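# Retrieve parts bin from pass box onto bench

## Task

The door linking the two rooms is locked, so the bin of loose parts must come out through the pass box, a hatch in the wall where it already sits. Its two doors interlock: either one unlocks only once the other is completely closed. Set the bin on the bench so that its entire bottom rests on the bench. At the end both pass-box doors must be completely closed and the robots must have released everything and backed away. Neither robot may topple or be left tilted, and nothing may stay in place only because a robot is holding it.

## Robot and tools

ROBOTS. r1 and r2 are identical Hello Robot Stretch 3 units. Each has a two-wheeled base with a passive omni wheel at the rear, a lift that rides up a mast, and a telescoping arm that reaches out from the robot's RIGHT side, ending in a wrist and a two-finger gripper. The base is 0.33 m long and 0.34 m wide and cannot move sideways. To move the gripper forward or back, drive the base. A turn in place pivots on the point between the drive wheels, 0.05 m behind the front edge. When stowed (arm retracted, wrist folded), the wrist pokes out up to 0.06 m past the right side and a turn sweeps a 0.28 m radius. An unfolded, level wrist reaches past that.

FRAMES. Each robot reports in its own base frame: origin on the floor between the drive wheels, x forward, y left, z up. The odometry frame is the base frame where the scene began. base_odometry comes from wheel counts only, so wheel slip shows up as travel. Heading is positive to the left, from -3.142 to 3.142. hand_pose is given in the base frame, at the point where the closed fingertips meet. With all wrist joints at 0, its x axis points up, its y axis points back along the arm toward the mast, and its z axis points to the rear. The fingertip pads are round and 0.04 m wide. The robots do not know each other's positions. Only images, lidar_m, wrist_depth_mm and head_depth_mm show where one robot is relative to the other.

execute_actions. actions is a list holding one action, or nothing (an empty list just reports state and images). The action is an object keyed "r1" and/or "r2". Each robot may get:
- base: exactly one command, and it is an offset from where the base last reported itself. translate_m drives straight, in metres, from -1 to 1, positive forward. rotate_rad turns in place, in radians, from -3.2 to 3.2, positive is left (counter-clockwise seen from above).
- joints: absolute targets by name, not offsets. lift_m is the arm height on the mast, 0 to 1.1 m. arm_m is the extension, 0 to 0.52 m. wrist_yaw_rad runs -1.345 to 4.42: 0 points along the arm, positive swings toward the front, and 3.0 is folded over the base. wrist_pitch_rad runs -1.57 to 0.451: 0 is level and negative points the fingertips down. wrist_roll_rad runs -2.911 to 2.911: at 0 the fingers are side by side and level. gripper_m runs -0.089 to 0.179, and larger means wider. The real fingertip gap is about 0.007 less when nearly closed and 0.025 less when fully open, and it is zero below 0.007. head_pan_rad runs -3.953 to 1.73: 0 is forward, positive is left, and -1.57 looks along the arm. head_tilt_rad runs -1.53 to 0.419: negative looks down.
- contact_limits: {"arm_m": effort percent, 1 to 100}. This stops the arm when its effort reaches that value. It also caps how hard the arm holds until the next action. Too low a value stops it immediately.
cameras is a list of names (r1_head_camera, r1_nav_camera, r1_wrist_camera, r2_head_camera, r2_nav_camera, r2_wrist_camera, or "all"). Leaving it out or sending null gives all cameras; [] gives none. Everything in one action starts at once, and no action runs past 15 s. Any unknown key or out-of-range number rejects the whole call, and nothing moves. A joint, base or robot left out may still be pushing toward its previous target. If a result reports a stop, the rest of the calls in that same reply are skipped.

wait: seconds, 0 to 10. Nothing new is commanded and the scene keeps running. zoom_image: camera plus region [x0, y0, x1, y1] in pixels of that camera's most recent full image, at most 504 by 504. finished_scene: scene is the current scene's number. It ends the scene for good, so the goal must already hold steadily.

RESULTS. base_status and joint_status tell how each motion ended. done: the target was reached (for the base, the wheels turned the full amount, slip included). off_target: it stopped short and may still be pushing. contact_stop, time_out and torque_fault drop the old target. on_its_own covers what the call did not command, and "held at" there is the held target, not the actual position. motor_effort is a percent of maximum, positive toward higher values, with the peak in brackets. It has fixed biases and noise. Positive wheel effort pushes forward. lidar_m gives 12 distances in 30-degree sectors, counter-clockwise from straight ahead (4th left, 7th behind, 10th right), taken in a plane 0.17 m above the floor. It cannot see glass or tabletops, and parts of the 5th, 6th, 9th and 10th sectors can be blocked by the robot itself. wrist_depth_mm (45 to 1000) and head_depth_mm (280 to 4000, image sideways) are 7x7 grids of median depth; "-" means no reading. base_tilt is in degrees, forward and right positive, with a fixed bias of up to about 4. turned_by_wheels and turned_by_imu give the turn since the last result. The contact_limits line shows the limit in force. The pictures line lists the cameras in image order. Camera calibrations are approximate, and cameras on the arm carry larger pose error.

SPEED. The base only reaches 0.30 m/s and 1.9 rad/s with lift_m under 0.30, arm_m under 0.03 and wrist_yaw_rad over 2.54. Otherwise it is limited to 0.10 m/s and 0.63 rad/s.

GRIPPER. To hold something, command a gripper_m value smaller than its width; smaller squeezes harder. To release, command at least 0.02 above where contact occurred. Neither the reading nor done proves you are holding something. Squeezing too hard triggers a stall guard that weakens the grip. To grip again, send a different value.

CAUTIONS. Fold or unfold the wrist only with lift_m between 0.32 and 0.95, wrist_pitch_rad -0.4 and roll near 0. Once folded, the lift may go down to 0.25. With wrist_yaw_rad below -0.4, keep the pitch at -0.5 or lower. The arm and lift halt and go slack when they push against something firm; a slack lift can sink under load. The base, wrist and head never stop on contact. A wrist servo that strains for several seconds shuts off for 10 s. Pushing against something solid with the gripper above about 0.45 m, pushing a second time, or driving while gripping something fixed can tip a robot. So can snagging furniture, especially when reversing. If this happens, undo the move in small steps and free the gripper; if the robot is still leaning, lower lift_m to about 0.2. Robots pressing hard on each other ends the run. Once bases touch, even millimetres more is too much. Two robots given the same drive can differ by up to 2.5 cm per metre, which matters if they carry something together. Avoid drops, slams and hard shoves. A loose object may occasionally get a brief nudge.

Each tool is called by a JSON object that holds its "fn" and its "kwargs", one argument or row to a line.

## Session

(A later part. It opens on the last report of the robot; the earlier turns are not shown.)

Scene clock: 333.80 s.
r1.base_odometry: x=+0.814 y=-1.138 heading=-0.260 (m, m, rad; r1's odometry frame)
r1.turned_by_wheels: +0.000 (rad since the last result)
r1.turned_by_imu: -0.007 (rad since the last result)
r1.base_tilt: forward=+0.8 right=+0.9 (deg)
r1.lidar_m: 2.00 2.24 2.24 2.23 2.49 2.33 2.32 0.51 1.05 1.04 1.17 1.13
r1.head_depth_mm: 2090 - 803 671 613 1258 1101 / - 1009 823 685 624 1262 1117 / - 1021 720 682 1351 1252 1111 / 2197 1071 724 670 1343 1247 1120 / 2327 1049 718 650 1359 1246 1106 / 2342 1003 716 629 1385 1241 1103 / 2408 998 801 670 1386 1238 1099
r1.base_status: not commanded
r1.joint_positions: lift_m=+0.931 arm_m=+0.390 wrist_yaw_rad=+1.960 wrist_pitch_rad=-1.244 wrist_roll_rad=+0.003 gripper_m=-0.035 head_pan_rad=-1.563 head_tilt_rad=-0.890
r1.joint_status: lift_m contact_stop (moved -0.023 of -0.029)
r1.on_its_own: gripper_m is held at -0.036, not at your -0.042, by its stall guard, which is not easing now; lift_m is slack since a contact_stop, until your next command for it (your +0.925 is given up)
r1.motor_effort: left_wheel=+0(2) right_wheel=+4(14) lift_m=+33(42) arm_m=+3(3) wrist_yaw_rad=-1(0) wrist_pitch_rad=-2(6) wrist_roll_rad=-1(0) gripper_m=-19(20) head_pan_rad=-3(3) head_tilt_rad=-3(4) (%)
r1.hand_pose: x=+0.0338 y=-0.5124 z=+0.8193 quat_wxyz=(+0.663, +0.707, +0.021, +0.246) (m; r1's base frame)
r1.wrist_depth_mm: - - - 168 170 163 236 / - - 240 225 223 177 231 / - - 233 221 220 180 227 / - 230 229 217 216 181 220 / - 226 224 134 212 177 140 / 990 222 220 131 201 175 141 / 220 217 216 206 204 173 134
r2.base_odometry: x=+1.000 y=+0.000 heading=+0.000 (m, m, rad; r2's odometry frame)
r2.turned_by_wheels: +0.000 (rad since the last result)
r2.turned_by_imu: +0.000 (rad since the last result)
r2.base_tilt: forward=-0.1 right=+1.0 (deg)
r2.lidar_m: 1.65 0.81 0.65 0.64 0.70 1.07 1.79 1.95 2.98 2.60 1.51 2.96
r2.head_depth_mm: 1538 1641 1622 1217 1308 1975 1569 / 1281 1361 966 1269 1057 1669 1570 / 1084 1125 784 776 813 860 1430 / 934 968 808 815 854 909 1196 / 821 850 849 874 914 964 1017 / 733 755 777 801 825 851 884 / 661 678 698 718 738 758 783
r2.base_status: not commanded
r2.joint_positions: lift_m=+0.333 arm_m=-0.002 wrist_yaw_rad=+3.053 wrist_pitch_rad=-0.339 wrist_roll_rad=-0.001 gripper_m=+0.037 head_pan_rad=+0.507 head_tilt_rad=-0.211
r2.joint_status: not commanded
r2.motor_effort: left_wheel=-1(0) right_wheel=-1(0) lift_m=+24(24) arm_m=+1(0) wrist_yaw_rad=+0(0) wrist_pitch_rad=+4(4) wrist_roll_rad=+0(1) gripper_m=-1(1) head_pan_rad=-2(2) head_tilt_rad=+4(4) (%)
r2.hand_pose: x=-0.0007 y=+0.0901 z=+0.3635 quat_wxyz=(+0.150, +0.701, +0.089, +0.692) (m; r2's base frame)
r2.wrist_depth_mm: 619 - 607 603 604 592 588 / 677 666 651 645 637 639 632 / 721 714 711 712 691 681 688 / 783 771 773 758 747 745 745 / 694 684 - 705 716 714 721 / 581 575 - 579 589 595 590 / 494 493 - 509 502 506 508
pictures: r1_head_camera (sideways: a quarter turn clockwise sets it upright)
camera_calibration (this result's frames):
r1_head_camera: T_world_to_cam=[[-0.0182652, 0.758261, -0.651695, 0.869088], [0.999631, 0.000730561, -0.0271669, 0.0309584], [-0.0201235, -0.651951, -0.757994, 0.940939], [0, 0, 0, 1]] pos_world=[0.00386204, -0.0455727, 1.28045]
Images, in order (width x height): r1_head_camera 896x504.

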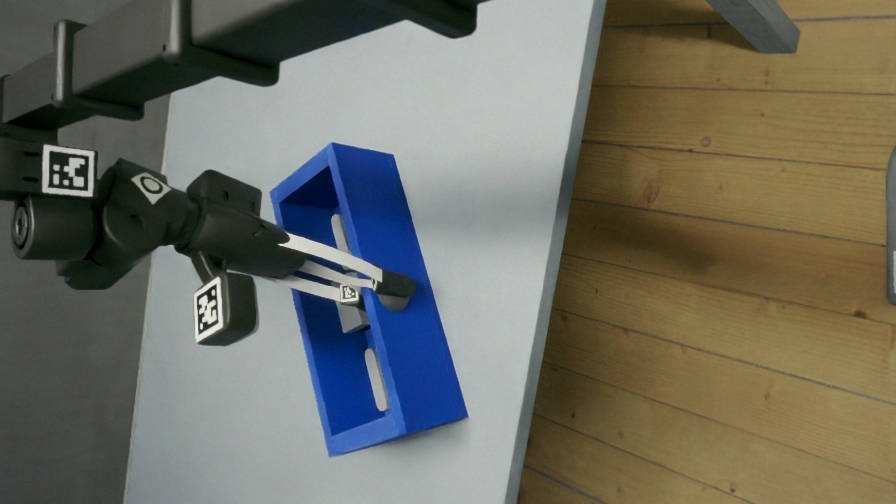

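{"fn": "execute_actions", "kwargs": {
  "actions": [
    {"r1":{"joints":{"gripper_m":0.04,"lift_m":0.935}}}
  ],
  "cameras": []
}}

{"fn": "execute_actions", "kwargs": {
  "actions": [
    {"r1":{"joints":{"lift_m":1.03}}}
  ],
  "cameras": []
}}

{"fn": "execute_actions", "kwargs": {
  "actions": [
    {"r1":{"joints":{"arm_m":0.0,"wrist_pitch_rad":-0.4,"wrist_yaw_rad":0.0,"gripper_m":0.0}}}
  ],
  "cameras": ["r1_nav_camera"]
}}

{"fn": "execute_actions", "kwargs": {
  "actions": [
    {"r1":{"base":{"rotate_rad":2.5},"joints":{"wrist_pitch_rad":0.0}}}
  ],
  "cameras": []
}}

{"fn": "execute_actions", "kwargs": {
  "actions": [
    {"r1":{"base":{"translate_m":1.0}}}
  ],
  "cameras": []
}}

{"fn": "execute_actions", "kwargs": {
  "actions": [
    {"r1":{"base":{"translate_m":0.5}}}
  ],
  "cameras": []
}}

{"fn": "execute_actions", "kwargs": {
  "actions": [
    {"r1":{"base":{"rotate_rad":2.21},"joints":{"head_pan_rad":-0.9,"head_tilt_rad":-0.4}}}
  ],
  "cameras": ["r1_nav_camera","r1_head_camera"]
}}

Scene clock: 349.47 s.
r1.base_odometry: x=+0.814 y=-1.138 heading=-0.260 (m, m, rad; r1's odometry frame)
r1.turned_by_wheels: +0.000 (rad since the last result)
r1.turned_by_imu: -0.001 (rad since the last result)
r1.base_tilt: forward=+0.8 right=+1.0 (deg)
r1.lidar_m: 2.00 2.24 2.24 2.22 2.49 2.33 2.32 0.51 1.05 1.04 1.17 1.14
r1.head_depth_mm: 2089 - 791 670 614 1260 1105 / - 995 820 684 624 1255 1116 / - 1020 700 681 1348 1252 1115 / - 1092 716 674 1342 1243 1122 / 2300 1046 717 646 1365 1247 1104 / 2361 1002 714 629 1389 1241 1101 / 2407 998 801 670 1382 1237 1100
r1.base_status: not commanded
r1.joint_positions: lift_m=+0.935 arm_m=+0.390 wrist_yaw_rad=+1.960 wrist_pitch_rad=-1.250 wrist_roll_rad=+0.003 gripper_m=+0.040 head_pan_rad=-1.563 head_tilt_rad=-0.890
r1.joint_status: all done
r1.motor_effort: left_wheel=+2(3) right_wheel=+0(4) lift_m=+43(46) arm_m=+3(2) wrist_yaw_rad=+1(0) wrist_pitch_rad=+0(2) wrist_roll_rad=+0(1) gripper_m=+0(79) head_pan_rad=-3(2) head_tilt_rad=-3(3) (%)
r1.hand_pose: x=+0.0322 y=-0.5130 z=+0.8225 quat_wxyz=(+0.663, +0.707, +0.023, +0.244) (m; r1's base frame)
r1.wrist_depth_mm: - - - 170 170 163 237 / - - 240 226 224 177 230 / - - 235 223 222 179 226 / - 231 231 218 215 181 223 / - 228 229 214 213 179 140 / - 224 224 211 - 175 141 / 223 220 218 209 206 173 135
r2.base_odometry: x=+1.000 y=+0.000 heading=+0.000 (m, m, rad; r2's odometry frame)
r2.turned_by_wheels: +0.000 (rad since the last result)
r2.turned_by_imu: -0.004 (rad since the last result)
r2.base_tilt: forward=-0.2 right=+1.1 (deg)
r2.lidar_m: 1.65 0.81 0.65 0.64 0.70 1.07 1.79 1.94 2.98 2.61 1.52 2.97
r2.head_depth_mm: 1558 1643 1618 1227 1312 1978 1577 / 1285 1352 972 1272 1060 1675 1580 / 1081 1129 784 776 811 863 1436 / 930 965 806 814 854 909 1191 / 822 850 850 874 916 962 1012 / 732 754 776 804 826 857 885 / 661 679 698 715 737 761 783
r2.base_status: not commanded
r2.joint_positions: lift_m=+0.333 arm_m=-0.002 wrist_yaw_rad=+3.053 wrist_pitch_rad=-0.339 wrist_roll_rad=-0.001 gripper_m=+0.037 head_pan_rad=+0.507 head_tilt_rad=-0.211
r2.joint_status: not commanded
r2.motor_effort: left_wheel=-1(1) right_wheel=-1(0) lift_m=+24(24) arm_m=+0(1) wrist_yaw_rad=+0(0) wrist_pitch_rad=+4(4) wrist_roll_rad=+0(1) gripper_m=-1(0) head_pan_rad=-2(2) head_tilt_rad=+4(4) (%)
r2.hand_pose: x=-0.0007 y=+0.0901 z=+0.3635 quat_wxyz=(+0.150, +0.701, +0.089, +0.692) (m; r2's base frame)
r2.wrist_depth_mm: 616 - 609 603 603 590 587 / 670 677 654 652 635 639 631 / 711 714 714 706 700 689 685 / 774 766 758 760 749 751 741 / 691 700 - 706 713 713 720 / 583 575 - 579 592 588 595 / 491 495 - 513 502 504 505
pictures: none
No camera images: the call's "cameras" was empty. Leave "cameras" out to get every camera's image.

Scene clock: 351.17 s.
r1.base_odometry: x=+0.814 y=-1.138 heading=-0.260 (m, m, rad; r1's odometry frame)
r1.turned_by_wheels: +0.000 (rad since the last result)
r1.turned_by_imu: +0.000 (rad since the last result)
r1.base_tilt: forward=+0.8 right=+0.9 (deg)
r1.lidar_m: 2.01 2.25 2.23 2.22 2.50 2.32 2.32 0.51 1.05 1.04 1.17 1.14
r1.head_depth_mm: 2168 1035 826 688 613 1256 1101 / 2193 1029 821 684 624 1255 1116 / 2188 1019 701 681 1342 1253 1118 / 2200 978 720 668 1346 1245 1117 / 2236 1011 713 648 1370 1246 1106 / 2365 1003 715 629 1388 1239 1104 / 2410 996 801 670 1380 1238 1099
r1.base_status: not commanded
r1.joint_positions: lift_m=+1.030 arm_m=+0.390 wrist_yaw_rad=+1.960 wrist_pitch_rad=-1.250 wrist_roll_rad=+0.003 gripper_m=+0.040 head_pan_rad=-1.563 head_tilt_rad=-0.890
r1.joint_status: all done
r1.motor_effort: left_wheel=+2(2) right_wheel=+0(0) lift_m=+45(47) arm_m=+3(2) wrist_yaw_rad=+1(0) wrist_pitch_rad=+0(0) wrist_roll_rad=+0(0) gripper_m=+0(0) head_pan_rad=-2(2) head_tilt_rad=-4(4) (%)
r1.hand_pose: x=+0.0322 y=-0.5130 z=+0.9174 quat_wxyz=(+0.663, +0.707, +0.023, +0.244) (m; r1's base frame)
r1.wrist_depth_mm: - - - 346 344 338 337 / - - - 340 244 332 330 / - - - 326 308 327 324 / - - 330 319 313 320 320 / - 324 324 313 275 314 313 / - 323 320 307 - 308 306 / - 316 310 307 295 307 303
r2.base_odometry: x=+1.000 y=+0.000 heading=+0.000 (m, m, rad; r2's odometry frame)
r2.turned_by_wheels: +0.000 (rad since the last result)
r2.turned_by_imu: +0.000 (rad since the last result)
r2.base_tilt: forward=-0.2 right=+1.1 (deg)
r2.lidar_m: 1.65 0.81 0.65 0.64 0.70 1.07 1.79 1.95 2.97 2.60 1.51 2.97
r2.head_depth_mm: 1559 1644 1617 1220 1307 1972 1570 / 1282 1354 969 1273 1055 1685 1586 / 1079 1125 785 779 807 862 1431 / 934 968 808 816 853 911 1189 / 823 849 846 874 918 961 1014 / 733 754 776 800 824 855 887 / 661 680 696 717 737 759 782
r2.base_status: not commanded
r2.joint_positions: lift_m=+0.333 arm_m=-0.002 wrist_yaw_rad=+3.053 wrist_pitch_rad=-0.339 wrist_roll_rad=-0.001 gripper_m=+0.037 head_pan_rad=+0.507 head_tilt_rad=-0.211
r2.joint_status: not commanded
r2.motor_effort: left_wheel=-1(0) right_wheel=-1(0) lift_m=+24(24) arm_m=+0(0) wrist_yaw_rad=+0(0) wrist_pitch_rad=+5(4) wrist_roll_rad=+1(0) gripper_m=+1(0) head_pan_rad=-2(2) head_tilt_rad=+4(4) (%)
r2.hand_pose: x=-0.0007 y=+0.0901 z=+0.3635 quat_wxyz=(+0.150, +0.701, +0.089, +0.692) (m; r2's base frame)
r2.wrist_depth_mm: 613 - 602 603 600 586 592 / 666 663 644 654 646 632 628 / 715 721 710 697 704 700 682 / 776 772 771 758 757 745 756 / 699 700 - 705 714 713 724 / 581 578 - 583 589 593 594 / 491 491 - 518 500 506 505
pictures: none
No camera images: the call's "cameras" was empty. Leave "cameras" out to get every camera's image.

Scene clock: 355.23 s.
r1.base_odometry: x=+0.814 y=-1.138 heading=-0.260 (m, m, rad; r1's odometry frame)
r1.turned_by_wheels: +0.000 (rad since the last result)
r1.turned_by_imu: +0.000 (rad since the last result)
r1.base_tilt: forward=+0.8 right=+0.9 (deg)
r1.lidar_m: 2.00 2.25 2.24 2.22 2.50 2.33 2.32 0.51 1.05 1.04 1.17 1.13
r1.head_depth_mm: 2095 - - - - 1237 1104 / 2149 - - - - 1257 1118 / 2203 - - - - 1230 1115 / 2249 - - - 1341 1250 1118 / 2330 1008 718 646 1366 1245 1109 / 2353 1003 715 629 1383 1243 1104 / 2405 998 800 671 1383 1238 1101
r1.base_status: not commanded
r1.joint_positions: lift_m=+1.030 arm_m=+0.003 wrist_yaw_rad=+0.001 wrist_pitch_rad=-0.419 wrist_roll_rad=+0.003 gripper_m=+0.000 head_pan_rad=-1.563 head_tilt_rad=-0.890
r1.joint_status: all done
joint sent to its limit — the command would take r1.arm_m past its lower limit, so that joint was sent only as far as its limit.
r1.motor_effort: left_wheel=+2(2) right_wheel=+0(0) lift_m=+45(45) arm_m=-4(4) wrist_yaw_rad=-1(5) wrist_pitch_rad=+6(7) wrist_roll_rad=+0(0) gripper_m=-3(80) head_pan_rad=-3(2) head_tilt_rad=-2(3) (%)
r1.hand_pose: x=-0.0213 y=-0.3721 z=+1.0419 quat_wxyz=(+0.691, +0.147, -0.692, -0.147) (m; r1's base frame)
r1.wrist_depth_mm: - - - - - - - / - - - - - - - / 961 969 946 917 878 860 - / 747 719 713 716 690 665 - / 603 591 487 500 543 551 551 / 499 498 465 - 480 471 471 / 436 426 405 420 412 412 407
r2.base_odometry: x=+1.000 y=+0.000 heading=+0.000 (m, m, rad; r2's odometry frame)
r2.turned_by_wheels: +0.000 (rad since the last result)
r2.turned_by_imu: -0.001 (rad since the last result)
r2.base_tilt: forward=-0.1 right=+1.0 (deg)
r2.lidar_m: 1.65 0.81 0.65 0.64 0.70 1.07 1.79 1.94 2.99 2.60 1.51 2.97
r2.head_depth_mm: 1555 1638 1626 1225 1304 1990 1579 / 1286 1356 970 1265 1060 1693 1587 / 1081 1128 783 778 813 862 1444 / 936 970 807 814 854 909 1195 / 823 848 848 873 918 962 1016 / 734 754 776 801 824 852 883 / 661 678 697 717 737 760 782
r2.base_status: not commanded
r2.joint_positions: lift_m=+0.333 arm_m=-0.002 wrist_yaw_rad=+3.053 wrist_pitch_rad=-0.339 wrist_roll_rad=-0.001 gripper_m=+0.037 head_pan_rad=+0.507 head_tilt_rad=-0.211
r2.joint_status: not commanded
r2.motor_effort: left_wheel=-1(0) right_wheel=-1(0) lift_m=+24(24) arm_m=+1(1) wrist_yaw_rad=+0(0) wrist_pitch_rad=+4(4) wrist_roll_rad=+1(1) gripper_m=+0(0) head_pan_rad=-2(2) head_tilt_rad=+4(5) (%)
r2.hand_pose: x=-0.0007 y=+0.0901 z=+0.3635 quat_wxyz=(+0.150, +0.701, +0.089, +0.692) (m; r2's base frame)
r2.wrist_depth_mm: 614 - 610 601 599 595 590 / 672 666 658 655 638 635 634 / 723 723 705 700 698 694 687 / 775 776 763 759 756 740 743 / 697 698 - 701 715 728 725 / 577 578 - 588 590 585 592 / 488 491 - 516 504 502 512
pictures: r1_nav_camera (sideways: a quarter turn counterclockwise sets it upright)
camera_calibration (this result's frames):
r1_nav_camera: T_world_to_cam=[[0.030732, -0.799678, 0.599642, -0.747525], [-0.998578, -0.0507093, -0.0164479, 0.074814], [0.0435604, -0.598284, -0.800099, 0.995034], [0, 0, 0, 1]] pos_world=[0.0543364, 0.001327, 1.2456]
Images, in order (width x height): r1_nav_camera 672x504.

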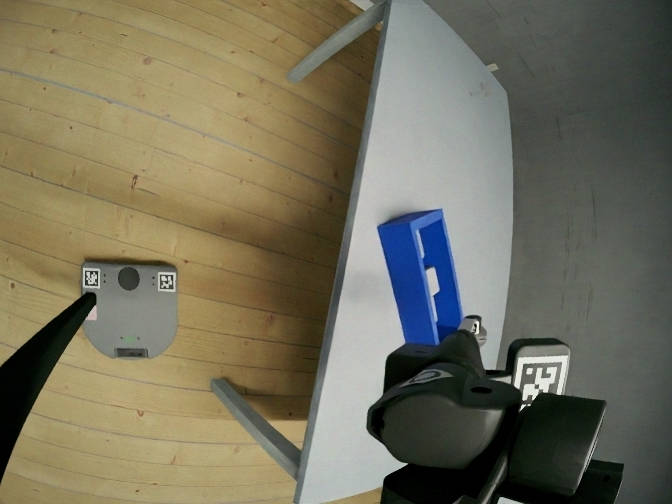

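Scene clock: 360.13 s.
r1.base_odometry: x=+0.814 y=-1.138 heading=+2.240 (m, m, rad; r1's odometry frame)
r1.turned_by_wheels: +2.500 (rad since the last result)
r1.turned_by_imu: +2.529 (rad since the last result)
r1.base_tilt: forward=+0.8 right=+0.9 (deg)
r1.lidar_m: 2.37 2.31 0.52 0.51 1.05 1.11 1.14 2.01 2.13 2.27 2.22 2.36
r1.head_depth_mm: 2399 - - - - 1237 1119 / - - - - 1382 1258 1117 / - - - - - 1249 1114 / - - - 1652 1399 1251 1119 / 2089 2293 1976 1655 1429 1241 1107 / 1985 2232 1977 1643 1419 1244 1102 / 1912 2170 1958 1637 1407 1235 1099
r1.base_status: done
r1.joint_positions: lift_m=+1.030 arm_m=+0.003 wrist_yaw_rad=+0.001 wrist_pitch_rad=-0.023 wrist_roll_rad=+0.003 gripper_m=+0.000 head_pan_rad=-1.563 head_tilt_rad=-0.890
r1.joint_status: all done
r1.motor_effort: left_wheel=-2(6) right_wheel=+3(6) lift_m=+46(45) arm_m=-4(4) wrist_yaw_rad=-1(0) wrist_pitch_rad=+7(6) wrist_roll_rad=-1(0) gripper_m=-2(3) head_pan_rad=-2(3) head_tilt_rad=-5(4) (%)
r1.hand_pose: x=-0.0212 y=-0.4035 z=+1.1383 quat_wxyz=(+0.706, +0.009, -0.708, -0.008) (m; r1's base frame)
r1.wrist_depth_mm: - - - - - - - / - - - - - - - / - - - - - - - / - - - - - - - / - - - - - - - / - - - - - - - / - - - - - - -
r2.base_odometry: x=+1.000 y=+0.000 heading=+0.000 (m, m, rad; r2's odometry frame)
r2.turned_by_wheels: +0.000 (rad since the last result)
r2.turned_by_imu: -0.001 (rad since the last result)
r2.base_tilt: forward=+0.0 right=+1.1 (deg)
r2.lidar_m: 1.66 0.81 0.65 0.64 0.70 1.07 1.79 1.95 2.97 2.60 1.51 2.97
r2.head_depth_mm: 1548 1635 1615 1216 1309 1972 1571 / 1285 1353 967 1262 1058 1682 1583 / 1076 1126 785 778 809 863 1436 / 934 965 808 814 854 909 1189 / 818 852 852 875 915 960 1016 / 734 756 777 802 828 855 881 / 662 680 695 714 739 760 783
r2.base_status: not commanded
r2.joint_positions: lift_m=+0.333 arm_m=-0.002 wrist_yaw_rad=+3.053 wrist_pitch_rad=-0.339 wrist_roll_rad=-0.001 gripper_m=+0.037 head_pan_rad=+0.507 head_tilt_rad=-0.211
r2.joint_status: not commanded
r2.motor_effort: left_wheel=+0(1) right_wheel=-1(0) lift_m=+24(24) arm_m=+0(0) wrist_yaw_rad=-1(0) wrist_pitch_rad=+4(4) wrist_roll_rad=+1(1) gripper_m=+0(1) head_pan_rad=-3(3) head_tilt_rad=+4(4) (%)
r2.hand_pose: x=-0.0007 y=+0.0901 z=+0.3635 quat_wxyz=(+0.150, +0.701, +0.089, +0.692) (m; r2's base frame)
r2.wrist_depth_mm: 621 - 608 603 592 591 595 / 670 678 661 651 648 631 633 / 730 726 722 700 690 689 684 / 773 768 762 744 745 750 737 / 693 693 - 710 718 719 723 / 572 574 - 584 596 593 593 / 488 492 - 509 499 506 508
pictures: none
No camera images: the call's "cameras" was empty. Leave "cameras" out to get every camera's image.

Scene clock: 371.07 s.
r1.base_odometry: x=+0.194 y=-0.353 heading=+2.240 (m, m, rad; r1's odometry frame)
r1.turned_by_wheels: +0.000 (rad since the last result)
r1.turned_by_imu: +0.001 (rad since the last result)
r1.base_tilt: forward=+0.8 right=+0.9 (deg)
r1.lidar_m: 1.44 1.42 1.50 2.18 3.02 0.99 2.13 2.90 2.37 1.83 1.79 1.89
r1.head_depth_mm: 2013 - - - - 1239 1122 / - - - - 1378 1253 1119 / - - - - - 1251 1112 / - - - 1658 1388 1250 1122 / 1675 1925 1968 1647 1421 1241 1109 / 1592 1827 1973 1650 1416 1242 1107 / 1527 1738 1907 1636 1410 1239 1101
r1.base_status: done
r1.joint_positions: lift_m=+1.030 arm_m=+0.003 wrist_yaw_rad=+0.001 wrist_pitch_rad=-0.023 wrist_roll_rad=+0.003 gripper_m=+0.000 head_pan_rad=-1.563 head_tilt_rad=-0.890
r1.joint_status: not commanded
r1.motor_effort: left_wheel=-2(3) right_wheel=+3(7) lift_m=+45(45) arm_m=-4(4) wrist_yaw_rad=+0(0) wrist_pitch_rad=+7(7) wrist_roll_rad=+0(1) gripper_m=-2(2) head_pan_rad=-2(3) head_tilt_rad=-4(3) (%)
r1.hand_pose: x=-0.0212 y=-0.4035 z=+1.1383 quat_wxyz=(+0.706, +0.009, -0.708, -0.008) (m; r1's base frame)
r1.wrist_depth_mm: - - - - - - - / - - - - - - - / - - - - - - - / - - - - - - - / - - - - - - - / - - - - - - - / - - - - - - -
r2.base_odometry: x=+1.000 y=+0.000 heading=+0.000 (m, m, rad; r2's odometry frame)
r2.turned_by_wheels: +0.000 (rad since the last result)
r2.turned_by_imu: -0.003 (rad since the last result)
r2.base_tilt: forward=-0.1 right=+1.2 (deg)
r2.lidar_m: 1.65 0.81 0.65 0.64 0.70 1.07 1.79 1.94 2.97 2.61 1.51 2.97
r2.head_depth_mm: 1549 1648 1623 1221 1306 1966 1580 / 1286 1349 968 1263 1059 1676 1575 / 1081 1131 783 777 809 860 1434 / 928 967 808 813 853 905 1192 / 821 848 850 873 914 960 1017 / 733 752 775 800 823 852 881 / 661 678 694 718 736 759 781
r2.base_status: not commanded
r2.joint_positions: lift_m=+0.333 arm_m=-0.002 wrist_yaw_rad=+3.053 wrist_pitch_rad=-0.339 wrist_roll_rad=-0.001 gripper_m=+0.037 head_pan_rad=+0.507 head_tilt_rad=-0.211
r2.joint_status: not commanded
r2.motor_effort: left_wheel=+0(1) right_wheel=+0(0) lift_m=+24(24) arm_m=+0(0) wrist_yaw_rad=+0(0) wrist_pitch_rad=+4(4) wrist_roll_rad=+1(0) gripper_m=+0(0) head_pan_rad=-2(2) head_tilt_rad=+4(4) (%)
r2.hand_pose: x=-0.0007 y=+0.0901 z=+0.3635 quat_wxyz=(+0.150, +0.701, +0.089, +0.692) (m; r2's base frame)
r2.wrist_depth_mm: 619 - 608 601 593 593 591 / 666 662 656 651 642 632 631 / 738 721 706 710 697 695 683 / 781 772 764 754 747 738 745 / 689 695 - 704 714 707 724 / 571 582 - 585 586 589 600 / 492 496 - 516 499 504 505
pictures: none
No camera images: the call's "cameras" was empty. Leave "cameras" out to get every camera's image.

Scene clock: 377.03 s.
r1.base_odometry: x=-0.116 y=+0.039 heading=+2.240 (m, m, rad; r1's odometry frame)
r1.turned_by_wheels: +0.000 (rad since the last result)
r1.turned_by_imu: +0.000 (rad since the last result)
r1.base_tilt: forward=+0.8 right=+0.9 (deg)
r1.lidar_m: 0.99 0.97 1.03 1.49 3.22 1.44 2.60 3.36 2.09 1.60 1.57 1.28
r1.head_depth_mm: 1763 - - - - 1240 1121 / - - - - 1375 1253 1118 / - - - - - 1253 1112 / - - - 1662 1397 1248 1118 / 1474 1689 1896 1653 1422 1245 1108 / 1401 1598 1823 1646 1420 1240 1104 / 1334 1527 1765 1639 1411 1237 1099
r1.base_status: done
r1.joint_positions: lift_m=+1.030 arm_m=+0.003 wrist_yaw_rad=+0.001 wrist_pitch_rad=-0.023 wrist_roll_rad=+0.003 gripper_m=+0.000 head_pan_rad=-1.563 head_tilt_rad=-0.890
r1.joint_status: not commanded
r1.motor_effort: left_wheel=-2(4) right_wheel=+3(6) lift_m=+45(45) arm_m=-4(4) wrist_yaw_rad=-1(1) wrist_pitch_rad=+7(7) wrist_roll_rad=-1(1) gripper_m=-3(3) head_pan_rad=-3(2) head_tilt_rad=-4(4) (%)
r1.hand_pose: x=-0.0212 y=-0.4035 z=+1.1384 quat_wxyz=(+0.706, +0.009, -0.708, -0.008) (m; r1's base frame)
r1.wrist_depth_mm: - - - - - - - / - - - - - - - / - - - - - - - / - - - - - - - / - - - - - - - / - - - - - - - / - - - - - - -
r2.base_odometry: x=+1.000 y=+0.000 heading=+0.000 (m, m, rad; r2's odometry frame)
r2.turned_by_wheels: +0.000 (rad since the last result)
r2.turned_by_imu: -0.002 (rad since the last result)
r2.base_tilt: forward=-0.1 right=+1.0 (deg)
r2.lidar_m: 1.65 0.81 0.65 0.64 0.70 1.07 1.79 1.94 2.98 2.60 1.51 2.97
r2.head_depth_mm: 1553 1638 1620 1219 1305 1973 1572 / 1287 1356 967 1265 1060 1676 1586 / 1083 1133 783 777 811 861 1437 / 933 968 808 814 854 908 1196 / 822 850 850 877 915 959 1010 / 733 752 778 798 824 855 885 / 661 680 698 716 738 757 782
r2.base_status: not commanded
r2.joint_positions: lift_m=+0.333 arm_m=-0.002 wrist_yaw_rad=+3.053 wrist_pitch_rad=-0.339 wrist_roll_rad=-0.001 gripper_m=+0.037 head_pan_rad=+0.507 head_tilt_rad=-0.211
r2.joint_status: not commanded
r2.motor_effort: left_wheel=+0(0) right_wheel=-1(0) lift_m=+24(24) arm_m=+0(0) wrist_yaw_rad=+0(0) wrist_pitch_rad=+4(4) wrist_roll_rad=+0(1) gripper_m=+0(0) head_pan_rad=-2(2) head_tilt_rad=+4(4) (%)
r2.hand_pose: x=-0.0007 y=+0.0901 z=+0.3635 quat_wxyz=(+0.150, +0.701, +0.089, +0.692) (m; r2's base frame)
r2.wrist_depth_mm: 612 - 602 609 600 591 587 / 667 675 654 651 636 637 635 / 717 727 707 708 698 689 682 / 783 777 757 757 746 743 749 / 691 699 - 699 706 731 729 / 572 580 - 580 595 591 599 / 492 495 - 514 501 506 506
pictures: none
No camera images: the call's "cameras" was empty. Leave "cameras" out to get every camera's image.

Scene clock: 381.47 s.
r1.base_odometry: x=-0.116 y=+0.039 heading=-1.834 (m, m, rad; r1's odometry frame)
r1.turned_by_wheels: +2.210 (rad since the last result)
r1.turned_by_imu: +2.236 (rad since the last result)
r1.base_tilt: forward=+0.8 right=+0.9 (deg)
r1.lidar_m: 3.19 1.44 2.64 3.35 1.91 1.58 1.57 1.18 0.97 0.97 1.08 1.73
r1.head_depth_mm: 908 953 1000 1058 1119 1186 1257 / 985 1039 1101 1163 1237 1326 1355 / 1076 1141 1207 1295 1390 1489 1402 / 1191 1149 1177 1272 1571 1650 1397 / 1322 990 1024 1120 1757 1731 1397 / 1493 869 1578 1664 998 1724 1391 / 1714 775 1557 2296 896 1659 1391
r1.base_status: done
r1.joint_positions: lift_m=+1.030 arm_m=+0.003 wrist_yaw_rad=+0.001 wrist_pitch_rad=-0.022 wrist_roll_rad=+0.003 gripper_m=+0.000 head_pan_rad=-0.907 head_tilt_rad=-0.409
r1.joint_status: all done
r1.motor_effort: left_wheel=-2(6) right_wheel=+3(5) lift_m=+45(45) arm_m=-4(4) wrist_yaw_rad=+0(1) wrist_pitch_rad=+7(7) wrist_roll_rad=+0(0) gripper_m=-3(3) head_pan_rad=+2(26) head_tilt_rad=+3(24) (%)
r1.hand_pose: x=-0.0212 y=-0.4035 z=+1.1384 quat_wxyz=(+0.706, +0.009, -0.708, -0.008) (m; r1's base frame)
r1.wrist_depth_mm: 821 771 737 709 656 625 592 / 838 815 767 728 688 652 626 / 884 841 785 748 690 667 642 / 895 870 837 774 723 697 645 / 904 906 838 800 761 717 687 / 926 945 912 - 785 740 710 / - - 935 886 819 778 730
r2.base_odometry: x=+1.000 y=+0.000 heading=+0.000 (m, m, rad; r2's odometry frame)
r2.turned_by_wheels: +0.000 (rad since the last result)
r2.turned_by_imu: -0.001 (rad since the last result)
r2.base_tilt: forward=-0.2 right=+1.0 (deg)
r2.lidar_m: 1.65 0.81 0.65 0.64 0.70 1.07 1.79 1.95 2.99 2.61 1.51 2.97
r2.head_depth_mm: 1560 1639 1615 1223 1310 1974 1566 / 1289 1352 967 1263 1057 1682 1580 / 1082 1127 784 777 813 861 1429 / 934 968 807 814 854 909 1192 / 818 848 851 874 919 962 1011 / 733 754 774 800 827 852 885 / 662 679 700 715 735 757 783
r2.base_status: not commanded
r2.joint_positions: lift_m=+0.333 arm_m=-0.002 wrist_yaw_rad=+3.053 wrist_pitch_rad=-0.339 wrist_roll_rad=-0.001 gripper_m=+0.037 head_pan_rad=+0.507 head_tilt_rad=-0.211
r2.joint_status: not commanded
r2.motor_effort: left_wheel=+0(1) right_wheel=-1(0) lift_m=+24(24) arm_m=+1(0) wrist_yaw_rad=+0(0) wrist_pitch_rad=+5(4) wrist_roll_rad=+0(1) gripper_m=+0(0) head_pan_rad=-2(2) head_tilt_rad=+4(5) (%)
r2.hand_pose: x=-0.0007 y=+0.0901 z=+0.3635 quat_wxyz=(+0.150, +0.701, +0.089, +0.692) (m; r2's base frame)
r2.wrist_depth_mm: 615 - 604 603 600 592 588 / 669 669 653 648 638 641 638 / 729 720 707 704 696 696 684 / 780 759 753 755 743 734 749 / 700 696 - 704 722 713 717 / 574 584 - 583 586 590 592 / 489 492 - 507 503 506 505
pictures: r1_head_camera (sideways: a quarter turn clockwise sets it upright), r1_nav_camera (sideways: a quarter turn counterclockwise sets it upright)
camera_calibration (this result's frames):
r1_head_camera: T_world_to_cam=[[-0.238454, 0.284529, -0.928538, 1.23135], [0.798836, 0.601185, -0.0209262, 0.024074], [0.552269, -0.746739, -0.370647, 0.433524], [0, 0, 0, 1]] pos_world=[0.0349682, -0.0410999, 1.30455]
r1_nav_camera: T_world_to_cam=[[0.285532, -0.324993, 0.901582, -1.14265], [-0.758573, -0.651566, 0.00537185, 0.0449466], [0.585694, -0.68545, -0.432574, 0.513642], [0, 0, 0, 1]] pos_world=[0.0595219, 0.0100085, 1.25214]
Images, in order (width x height): r1_head_camera 896x504, r1_nav_camera 672x504.

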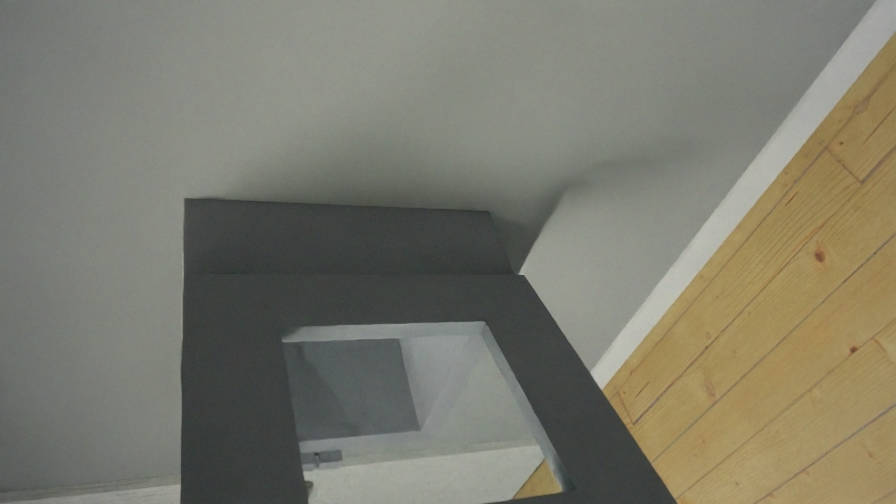

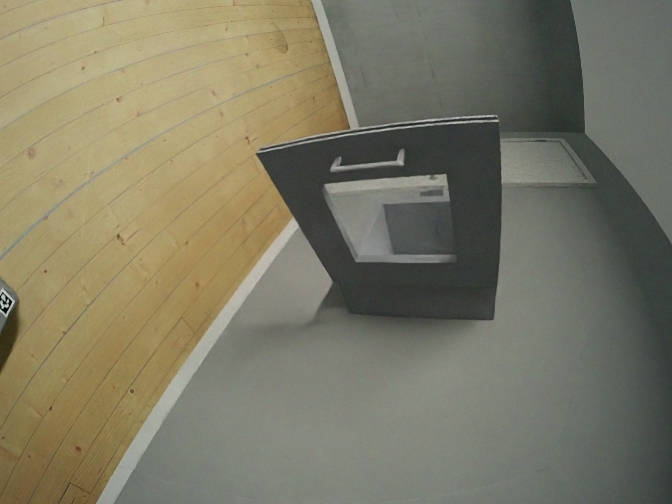

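{"fn": "execute_actions", "kwargs": {
  "actions": [
    {"r1":{"base":{"translate_m":0.95},"joints":{"head_pan_rad":-1.4,"head_tilt_rad":-0.5}}}
  ],
  "cameras": ["r1_nav_camera","r1_head_camera"]
}}

Scene clock: 400.27 s.
r1.base_odometry: x=-0.363 y=-0.878 heading=-1.834 (m, m, rad; r1's odometry frame)
r1.turned_by_wheels: +0.000 (rad since the last result)
r1.turned_by_imu: +0.000 (rad since the last result)
r1.base_tilt: forward=+0.8 right=+0.9 (deg)
r1.lidar_m: 2.27 1.11 0.82 2.24 3.05 2.52 2.50 1.39 1.15 1.14 1.28 2.01
r1.head_depth_mm: 900 469 735 - - - - / 924 368 420 - - - - / 958 305 337 374 416 481 612 / 987 297 324 356 394 445 514 / 1019 1063 1185 1194 1499 1590 1307 / 1061 960 1030 1386 1576 1585 1307 / 1110 1212 1330 1478 1663 1594 1308
r1.base_status: done
r1.joint_positions: lift_m=+1.030 arm_m=+0.003 wrist_yaw_rad=-0.002 wrist_pitch_rad=-0.022 wrist_roll_rad=+0.003 gripper_m=+0.000 head_pan_rad=-1.393 head_tilt_rad=-0.494
r1.joint_status: all done
r1.motor_effort: left_wheel=-2(3) right_wheel=+2(10) lift_m=+46(45) arm_m=-3(4) wrist_yaw_rad=+2(13) wrist_pitch_rad=+7(7) wrist_roll_rad=+0(1) gripper_m=-2(3) head_pan_rad=-4(24) head_tilt_rad=-2(11) (%)
r1.hand_pose: x=-0.0219 y=-0.4035 z=+1.1384 quat_wxyz=(+0.706, +0.008, -0.708, -0.009) (m; r1's base frame)
r1.wrist_depth_mm: 106 105 141 218 803 795 768 / - 106 144 223 508 801 778 / - 107 146 229 635 859 786 / - 112 148 - 867 876 824 / - 115 150 - 932 902 854 / - 120 145 - 945 926 877 / - 126 166 244 725 996 917
r2.base_odometry: x=+1.000 y=+0.000 heading=+0.000 (m, m, rad; r2's odometry frame)
r2.turned_by_wheels: +0.000 (rad since the last result)
r2.turned_by_imu: -0.005 (rad since the last result)
r2.base_tilt: forward=-0.1 right=+1.2 (deg)
r2.lidar_m: 1.65 0.81 0.65 0.64 0.70 1.07 1.79 1.95 2.97 2.60 1.51 2.96
r2.head_depth_mm: 1554 1633 1620 1219 1310 1979 1576 / 1284 1348 968 1268 1055 1688 1581 / 1077 1128 784 777 810 860 1436 / 934 970 808 813 851 912 1190 / 823 848 847 871 918 956 1015 / 733 752 778 801 825 854 883 / 662 678 697 717 736 759 780
r2.base_status: not commanded
r2.joint_positions: lift_m=+0.333 arm_m=-0.002 wrist_yaw_rad=+3.053 wrist_pitch_rad=-0.339 wrist_roll_rad=-0.001 gripper_m=+0.037 head_pan_rad=+0.507 head_tilt_rad=-0.211
r2.joint_status: not commanded
r2.motor_effort: left_wheel=-1(1) right_wheel=-1(0) lift_m=+24(24) arm_m=+1(0) wrist_yaw_rad=+0(0) wrist_pitch_rad=+5(4) wrist_roll_rad=+0(0) gripper_m=+0(0) head_pan_rad=-3(3) head_tilt_rad=+4(4) (%)
r2.hand_pose: x=-0.0007 y=+0.0901 z=+0.3635 quat_wxyz=(+0.150, +0.701, +0.089, +0.692) (m; r2's base frame)
r2.wrist_depth_mm: 611 - 614 605 600 590 589 / 665 667 654 646 642 635 630 / 730 721 719 706 698 684 685 / 782 777 769 747 735 741 751 / 699 692 - 700 707 719 722 / 571 581 - 588 592 592 594 / 493 494 - 513 505 505 505
pictures: r1_head_camera (sideways: a quarter turn clockwise sets it upright), r1_nav_camera (sideways: a quarter turn counterclockwise sets it upright)
camera_calibration (this result's frames):
r1_head_camera: T_world_to_cam=[[-0.091733, 0.439273, -0.893658, 1.18495], [0.986792, 0.160434, -0.0224329, 0.0248865], [0.133519, -0.883912, -0.448188, 0.536982], [0, 0, 0, 1]] pos_world=[0.0124439, -0.0498629, 1.30017]
r1_nav_camera: T_world_to_cam=[[0.114026, -0.494566, 0.861628, -1.08949], [-0.974988, -0.222255, 0.00145568, 0.0513656], [0.190781, -0.840242, -0.507539, 0.613595], [0, 0, 0, 1]] pos_world=[0.0572488, -0.0118405, 1.25008]
Images, in order (width x height): r1_head_camera 896x504, r1_nav_camera 672x504.

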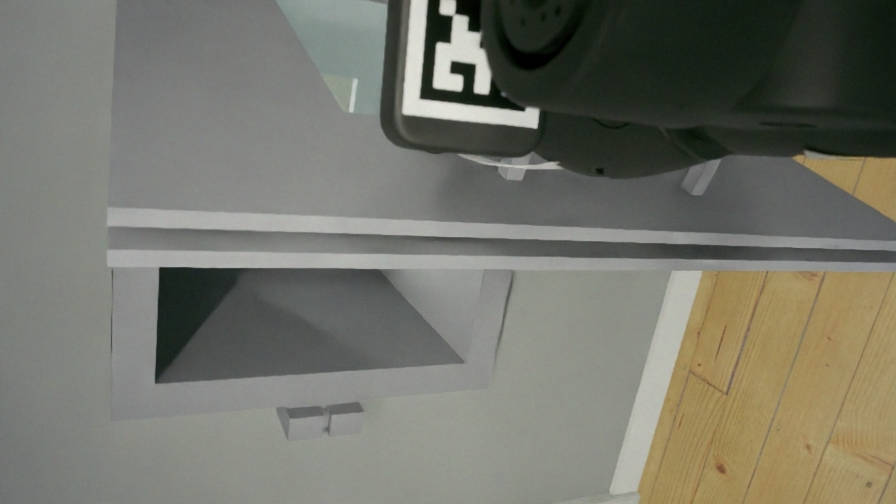

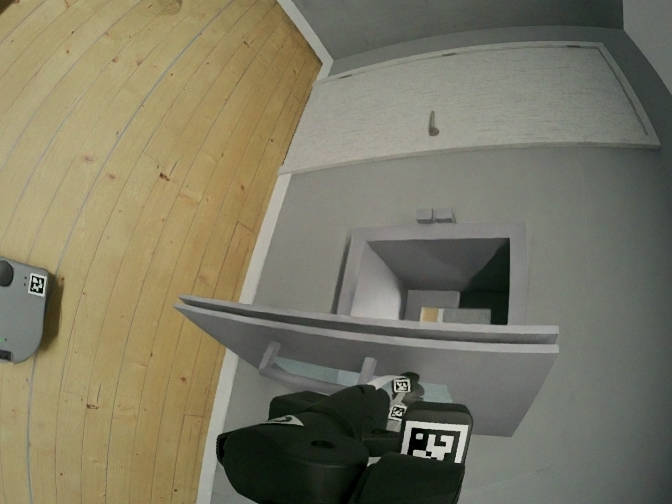

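{"fn": "execute_actions", "kwargs": {
  "actions": [
    {"r1":{"base":{"translate_m":0.15},"joints":{"arm_m":0.3},"contact_limits":{"arm_m":20}}}
  ],
  "cameras": ["r1_nav_camera","r1_head_camera"]
}}

Scene clock: 406.87 s.
r1.base_odometry: x=-0.402 y=-1.023 heading=-1.834 (m, m, rad; r1's odometry frame)
r1.turned_by_wheels: +0.000 (rad since the last result)
r1.turned_by_imu: +0.000 (rad since the last result)
r1.base_tilt: forward=+0.8 right=+0.9 (deg)
r1.lidar_m: 2.12 0.99 1.09 0.78 3.22 2.66 2.65 1.42 1.18 1.17 1.31 2.05
r1.head_depth_mm: 918 627 - 1153 882 1422 1320 / 946 614 - 1094 860 1468 1319 / 978 597 1473 1206 822 1505 1313 / 1012 580 632 691 779 1552 1313 / 1047 563 613 681 761 1542 1310 / 1089 1190 1306 1440 1618 1590 1307 / 1136 1238 1351 1500 1677 1587 1305
r1.base_status: done
r1.joint_positions: lift_m=+1.030 arm_m=+0.300 wrist_yaw_rad=-0.001 wrist_pitch_rad=-0.022 wrist_roll_rad=+0.003 gripper_m=+0.000 head_pan_rad=-1.393 head_tilt_rad=-0.494
r1.joint_status: all done
r1.motor_effort: left_wheel=-1(4) right_wheel=+2(10) lift_m=+45(45) arm_m=+3(5) wrist_yaw_rad=+1(10) wrist_pitch_rad=+7(7) wrist_roll_rad=-1(1) gripper_m=-2(4) head_pan_rad=-3(3) head_tilt_rad=-2(2) (%)
r1.contact_limits: arm_m 20 (drawing in: default 25, maximum 41; extending or still: default 33, maximum 55)
r1.hand_pose: x=-0.0216 y=-0.7003 z=+1.1385 quat_wxyz=(+0.706, +0.008, -0.708, -0.008) (m; r1's base frame)
r1.wrist_depth_mm: 125 134 148 166 189 219 261 / 128 137 153 172 198 231 277 / 131 141 157 176 204 242 293 / 134 145 170 - - 551 305 / 137 494 664 - - 550 325 / 141 514 610 - 877 551 349 / 145 167 624 683 680 544 372
r2.base_odometry: x=+1.000 y=+0.000 heading=+0.000 (m, m, rad; r2's odometry frame)
r2.turned_by_wheels: +0.000 (rad since the last result)
r2.turned_by_imu: -0.002 (rad since the last result)
r2.base_tilt: forward=-0.2 right=+1.0 (deg)
r2.lidar_m: 1.65 0.81 0.65 0.64 0.70 1.07 1.79 1.95 2.98 2.60 1.51 2.97
r2.head_depth_mm: 1550 1631 1624 1220 1314 1984 1582 / 1286 1356 966 1259 1052 1677 1577 / 1083 1131 786 775 813 859 1427 / 933 968 806 814 852 907 1192 / 821 846 851 872 913 958 1017 / 733 754 777 803 827 856 882 / 662 679 696 716 735 758 785
r2.base_status: not commanded
r2.joint_positions: lift_m=+0.333 arm_m=-0.002 wrist_yaw_rad=+3.053 wrist_pitch_rad=-0.339 wrist_roll_rad=-0.001 gripper_m=+0.037 head_pan_rad=+0.507 head_tilt_rad=-0.211
r2.joint_status: not commanded
r2.motor_effort: left_wheel=-1(1) right_wheel=-1(0) lift_m=+24(24) arm_m=+0(1) wrist_yaw_rad=+0(0) wrist_pitch_rad=+4(5) wrist_roll_rad=+0(1) gripper_m=+0(1) head_pan_rad=-2(2) head_tilt_rad=+4(4) (%)
r2.hand_pose: x=-0.0007 y=+0.0901 z=+0.3635 quat_wxyz=(+0.150, +0.701, +0.089, +0.692) (m; r2's base frame)
r2.wrist_depth_mm: 617 - 615 601 598 594 578 / 671 668 657 656 645 640 629 / 714 720 706 709 703 689 688 / 767 772 762 762 757 750 744 / 687 694 - 703 714 719 724 / 576 576 - 587 584 591 590 / 494 491 - 512 501 500 512
pictures: r1_head_camera (sideways: a quarter turn clockwise sets it upright), r1_nav_camera (sideways: a quarter turn counterclockwise sets it upright)
camera_calibration (this result's frames):
r1_head_camera: T_world_to_cam=[[-0.0916935, 0.43943, -0.893585, 1.18485], [0.986815, 0.160291, -0.0224356, 0.0248899], [0.133374, -0.88386, -0.448333, 0.537172], [0, 0, 0, 1]] pos_world=[0.0124365, -0.0498636, 1.30016]
r1_nav_camera: T_world_to_cam=[[0.113977, -0.494721, 0.861545, -1.08938], [-0.97502, -0.22211, 0.00144816, 0.0513755], [0.190642, -0.840189, -0.507679, 0.613778], [0, 0, 0, 1]] pos_world=[0.0572456, -0.0118398, 1.25008]
Images, in order (width x height): r1_head_camera 896x504, r1_nav_camera 672x504.

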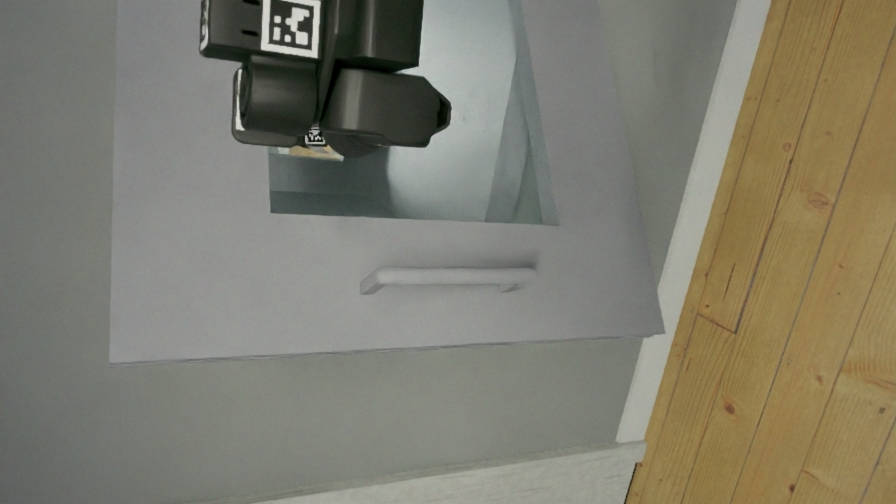

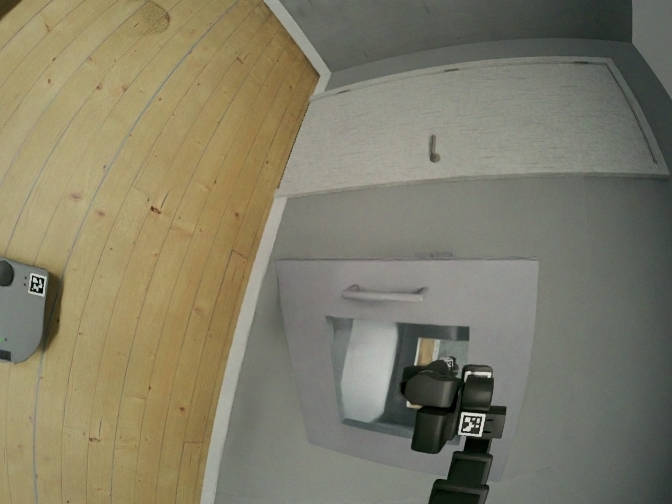

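Forward a bit to push nearer the free edge, extend fully.

{"fn": "execute_actions", "kwargs": {
  "actions": [
    {"r1":{"base":{"translate_m":0.08},"joints":{"arm_m":0.52},"contact_limits":{"arm_m":20}}}
  ],
  "cameras": ["r1_nav_camera","r1_head_camera"]
}}

Scene clock: 411.97 s.
r1.base_odometry: x=-0.423 y=-1.100 heading=-1.834 (m, m, rad; r1's odometry frame)
r1.turned_by_wheels: +0.000 (rad since the last result)
r1.turned_by_imu: +0.000 (rad since the last result)
r1.base_tilt: forward=+0.8 right=+0.9 (deg)
r1.lidar_m: 2.04 0.93 0.94 0.77 3.35 2.75 2.73 1.44 1.19 1.19 1.32 2.05
r1.head_depth_mm: 930 775 2974 1220 1293 1435 1317 / 962 802 1519 1214 1356 1478 1320 / 993 842 955 1033 1410 1526 1317 / 1025 874 953 1048 1481 1569 1309 / 1069 1162 1262 1402 1558 1596 1309 / 1110 1205 1331 1464 1636 1585 1307 / 1141 1238 1360 1502 1699 1578 1306
r1.base_status: done
r1.joint_positions: lift_m=+1.030 arm_m=+0.520 wrist_yaw_rad=+0.001 wrist_pitch_rad=-0.022 wrist_roll_rad=+0.003 gripper_m=+0.000 head_pan_rad=-1.393 head_tilt_rad=-0.494
r1.joint_status: all done
r1.motor_effort: left_wheel=-1(5) right_wheel=+2(9) lift_m=+46(45) arm_m=+3(6) wrist_yaw_rad=-2(14) wrist_pitch_rad=+6(7) wrist_roll_rad=-1(1) gripper_m=-3(3) head_pan_rad=-3(3) head_tilt_rad=-3(1) (%)
r1.contact_limits: arm_m 20 (drawing in: default 25, maximum 41; extending or still: default 33, maximum 55)
r1.hand_pose: x=-0.0211 y=-0.9203 z=+1.1386 quat_wxyz=(+0.706, +0.008, -0.708, -0.007) (m; r1's base frame)
r1.wrist_depth_mm: 190 181 174 166 159 152 146 / 198 189 179 172 164 158 151 / 206 198 187 178 169 162 156 / 215 206 209 817 - 752 473 / 227 215 228 839 - 746 504 / 240 224 217 - 819 789 498 / 220 234 253 678 677 651 497
r2.base_odometry: x=+1.000 y=+0.000 heading=+0.000 (m, m, rad; r2's odometry frame)
r2.turned_by_wheels: +0.000 (rad since the last result)
r2.turned_by_imu: -0.001 (rad since the last result)
r2.base_tilt: forward=-0.2 right=+1.0 (deg)
r2.lidar_m: 1.65 0.81 0.65 0.64 0.70 1.07 1.79 1.95 2.98 2.60 1.51 2.97
r2.head_depth_mm: 1549 1639 1618 1216 1306 1968 1581 / 1283 1351 968 1258 1058 1674 1585 / 1082 1129 783 779 811 860 1429 / 937 969 809 813 853 906 1188 / 821 847 852 873 913 961 1020 / 731 755 775 801 828 853 882 / 660 678 696 716 735 759 782
r2.base_status: not commanded
r2.joint_positions: lift_m=+0.333 arm_m=-0.002 wrist_yaw_rad=+3.053 wrist_pitch_rad=-0.339 wrist_roll_rad=-0.001 gripper_m=+0.037 head_pan_rad=+0.507 head_tilt_rad=-0.211
r2.joint_status: not commanded
r2.motor_effort: left_wheel=+0(1) right_wheel=-1(0) lift_m=+24(24) arm_m=+1(1) wrist_yaw_rad=+0(0) wrist_pitch_rad=+4(4) wrist_roll_rad=+0(0) gripper_m=+0(0) head_pan_rad=-2(2) head_tilt_rad=+5(4) (%)
r2.hand_pose: x=-0.0007 y=+0.0901 z=+0.3635 quat_wxyz=(+0.150, +0.701, +0.089, +0.692) (m; r2's base frame)
r2.wrist_depth_mm: 613 - 604 605 598 600 583 / 666 672 657 653 642 634 629 / 725 721 714 703 703 694 689 / 779 768 759 765 754 736 745 / 691 701 - 712 714 721 714 / 573 579 - 580 599 590 593 / 490 492 - 512 503 511 506
pictures: r1_head_camera (sideways: a quarter turn clockwise sets it upright), r1_nav_camera (sideways: a quarter turn counterclockwise sets it upright)
camera_calibration (this result's frames):
r1_head_camera: T_world_to_cam=[[-0.0917033, 0.439511, -0.893544, 1.1848], [0.986816, 0.160282, -0.0224371, 0.0248919], [0.133358, -0.883821, -0.448415, 0.537279], [0, 0, 0, 1]] pos_world=[0.0124359, -0.0498635, 1.30015]
r1_nav_camera: T_world_to_cam=[[0.113986, -0.4948, 0.861499, -1.08932], [-0.975023, -0.2221, 0.00144395, 0.051381], [0.190624, -0.840146, -0.507758, 0.613881], [0, 0, 0, 1]] pos_world=[0.0572446, -0.0118356, 1.25008]
Images, in order (width x height): r1_head_camera 896x504, r1_nav_camera 672x504.

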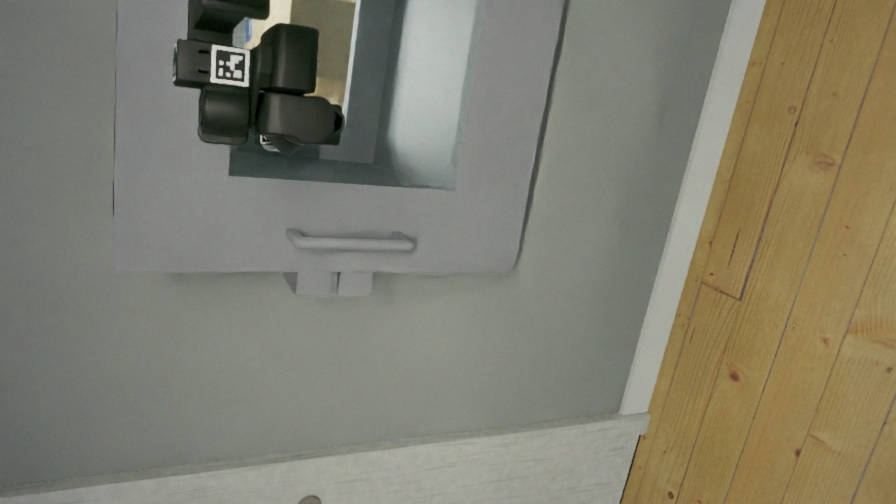

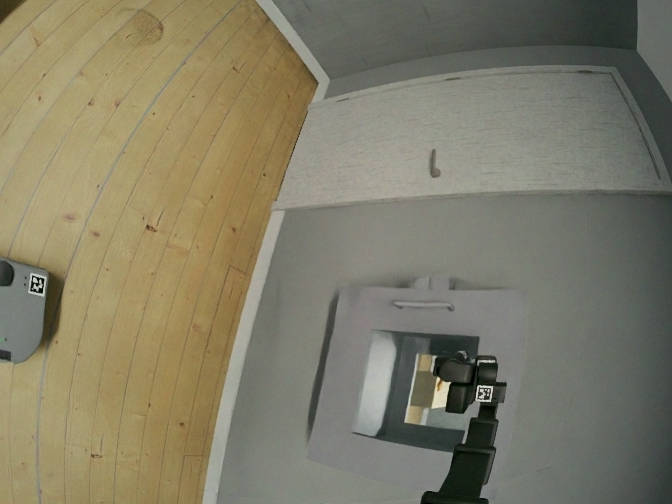

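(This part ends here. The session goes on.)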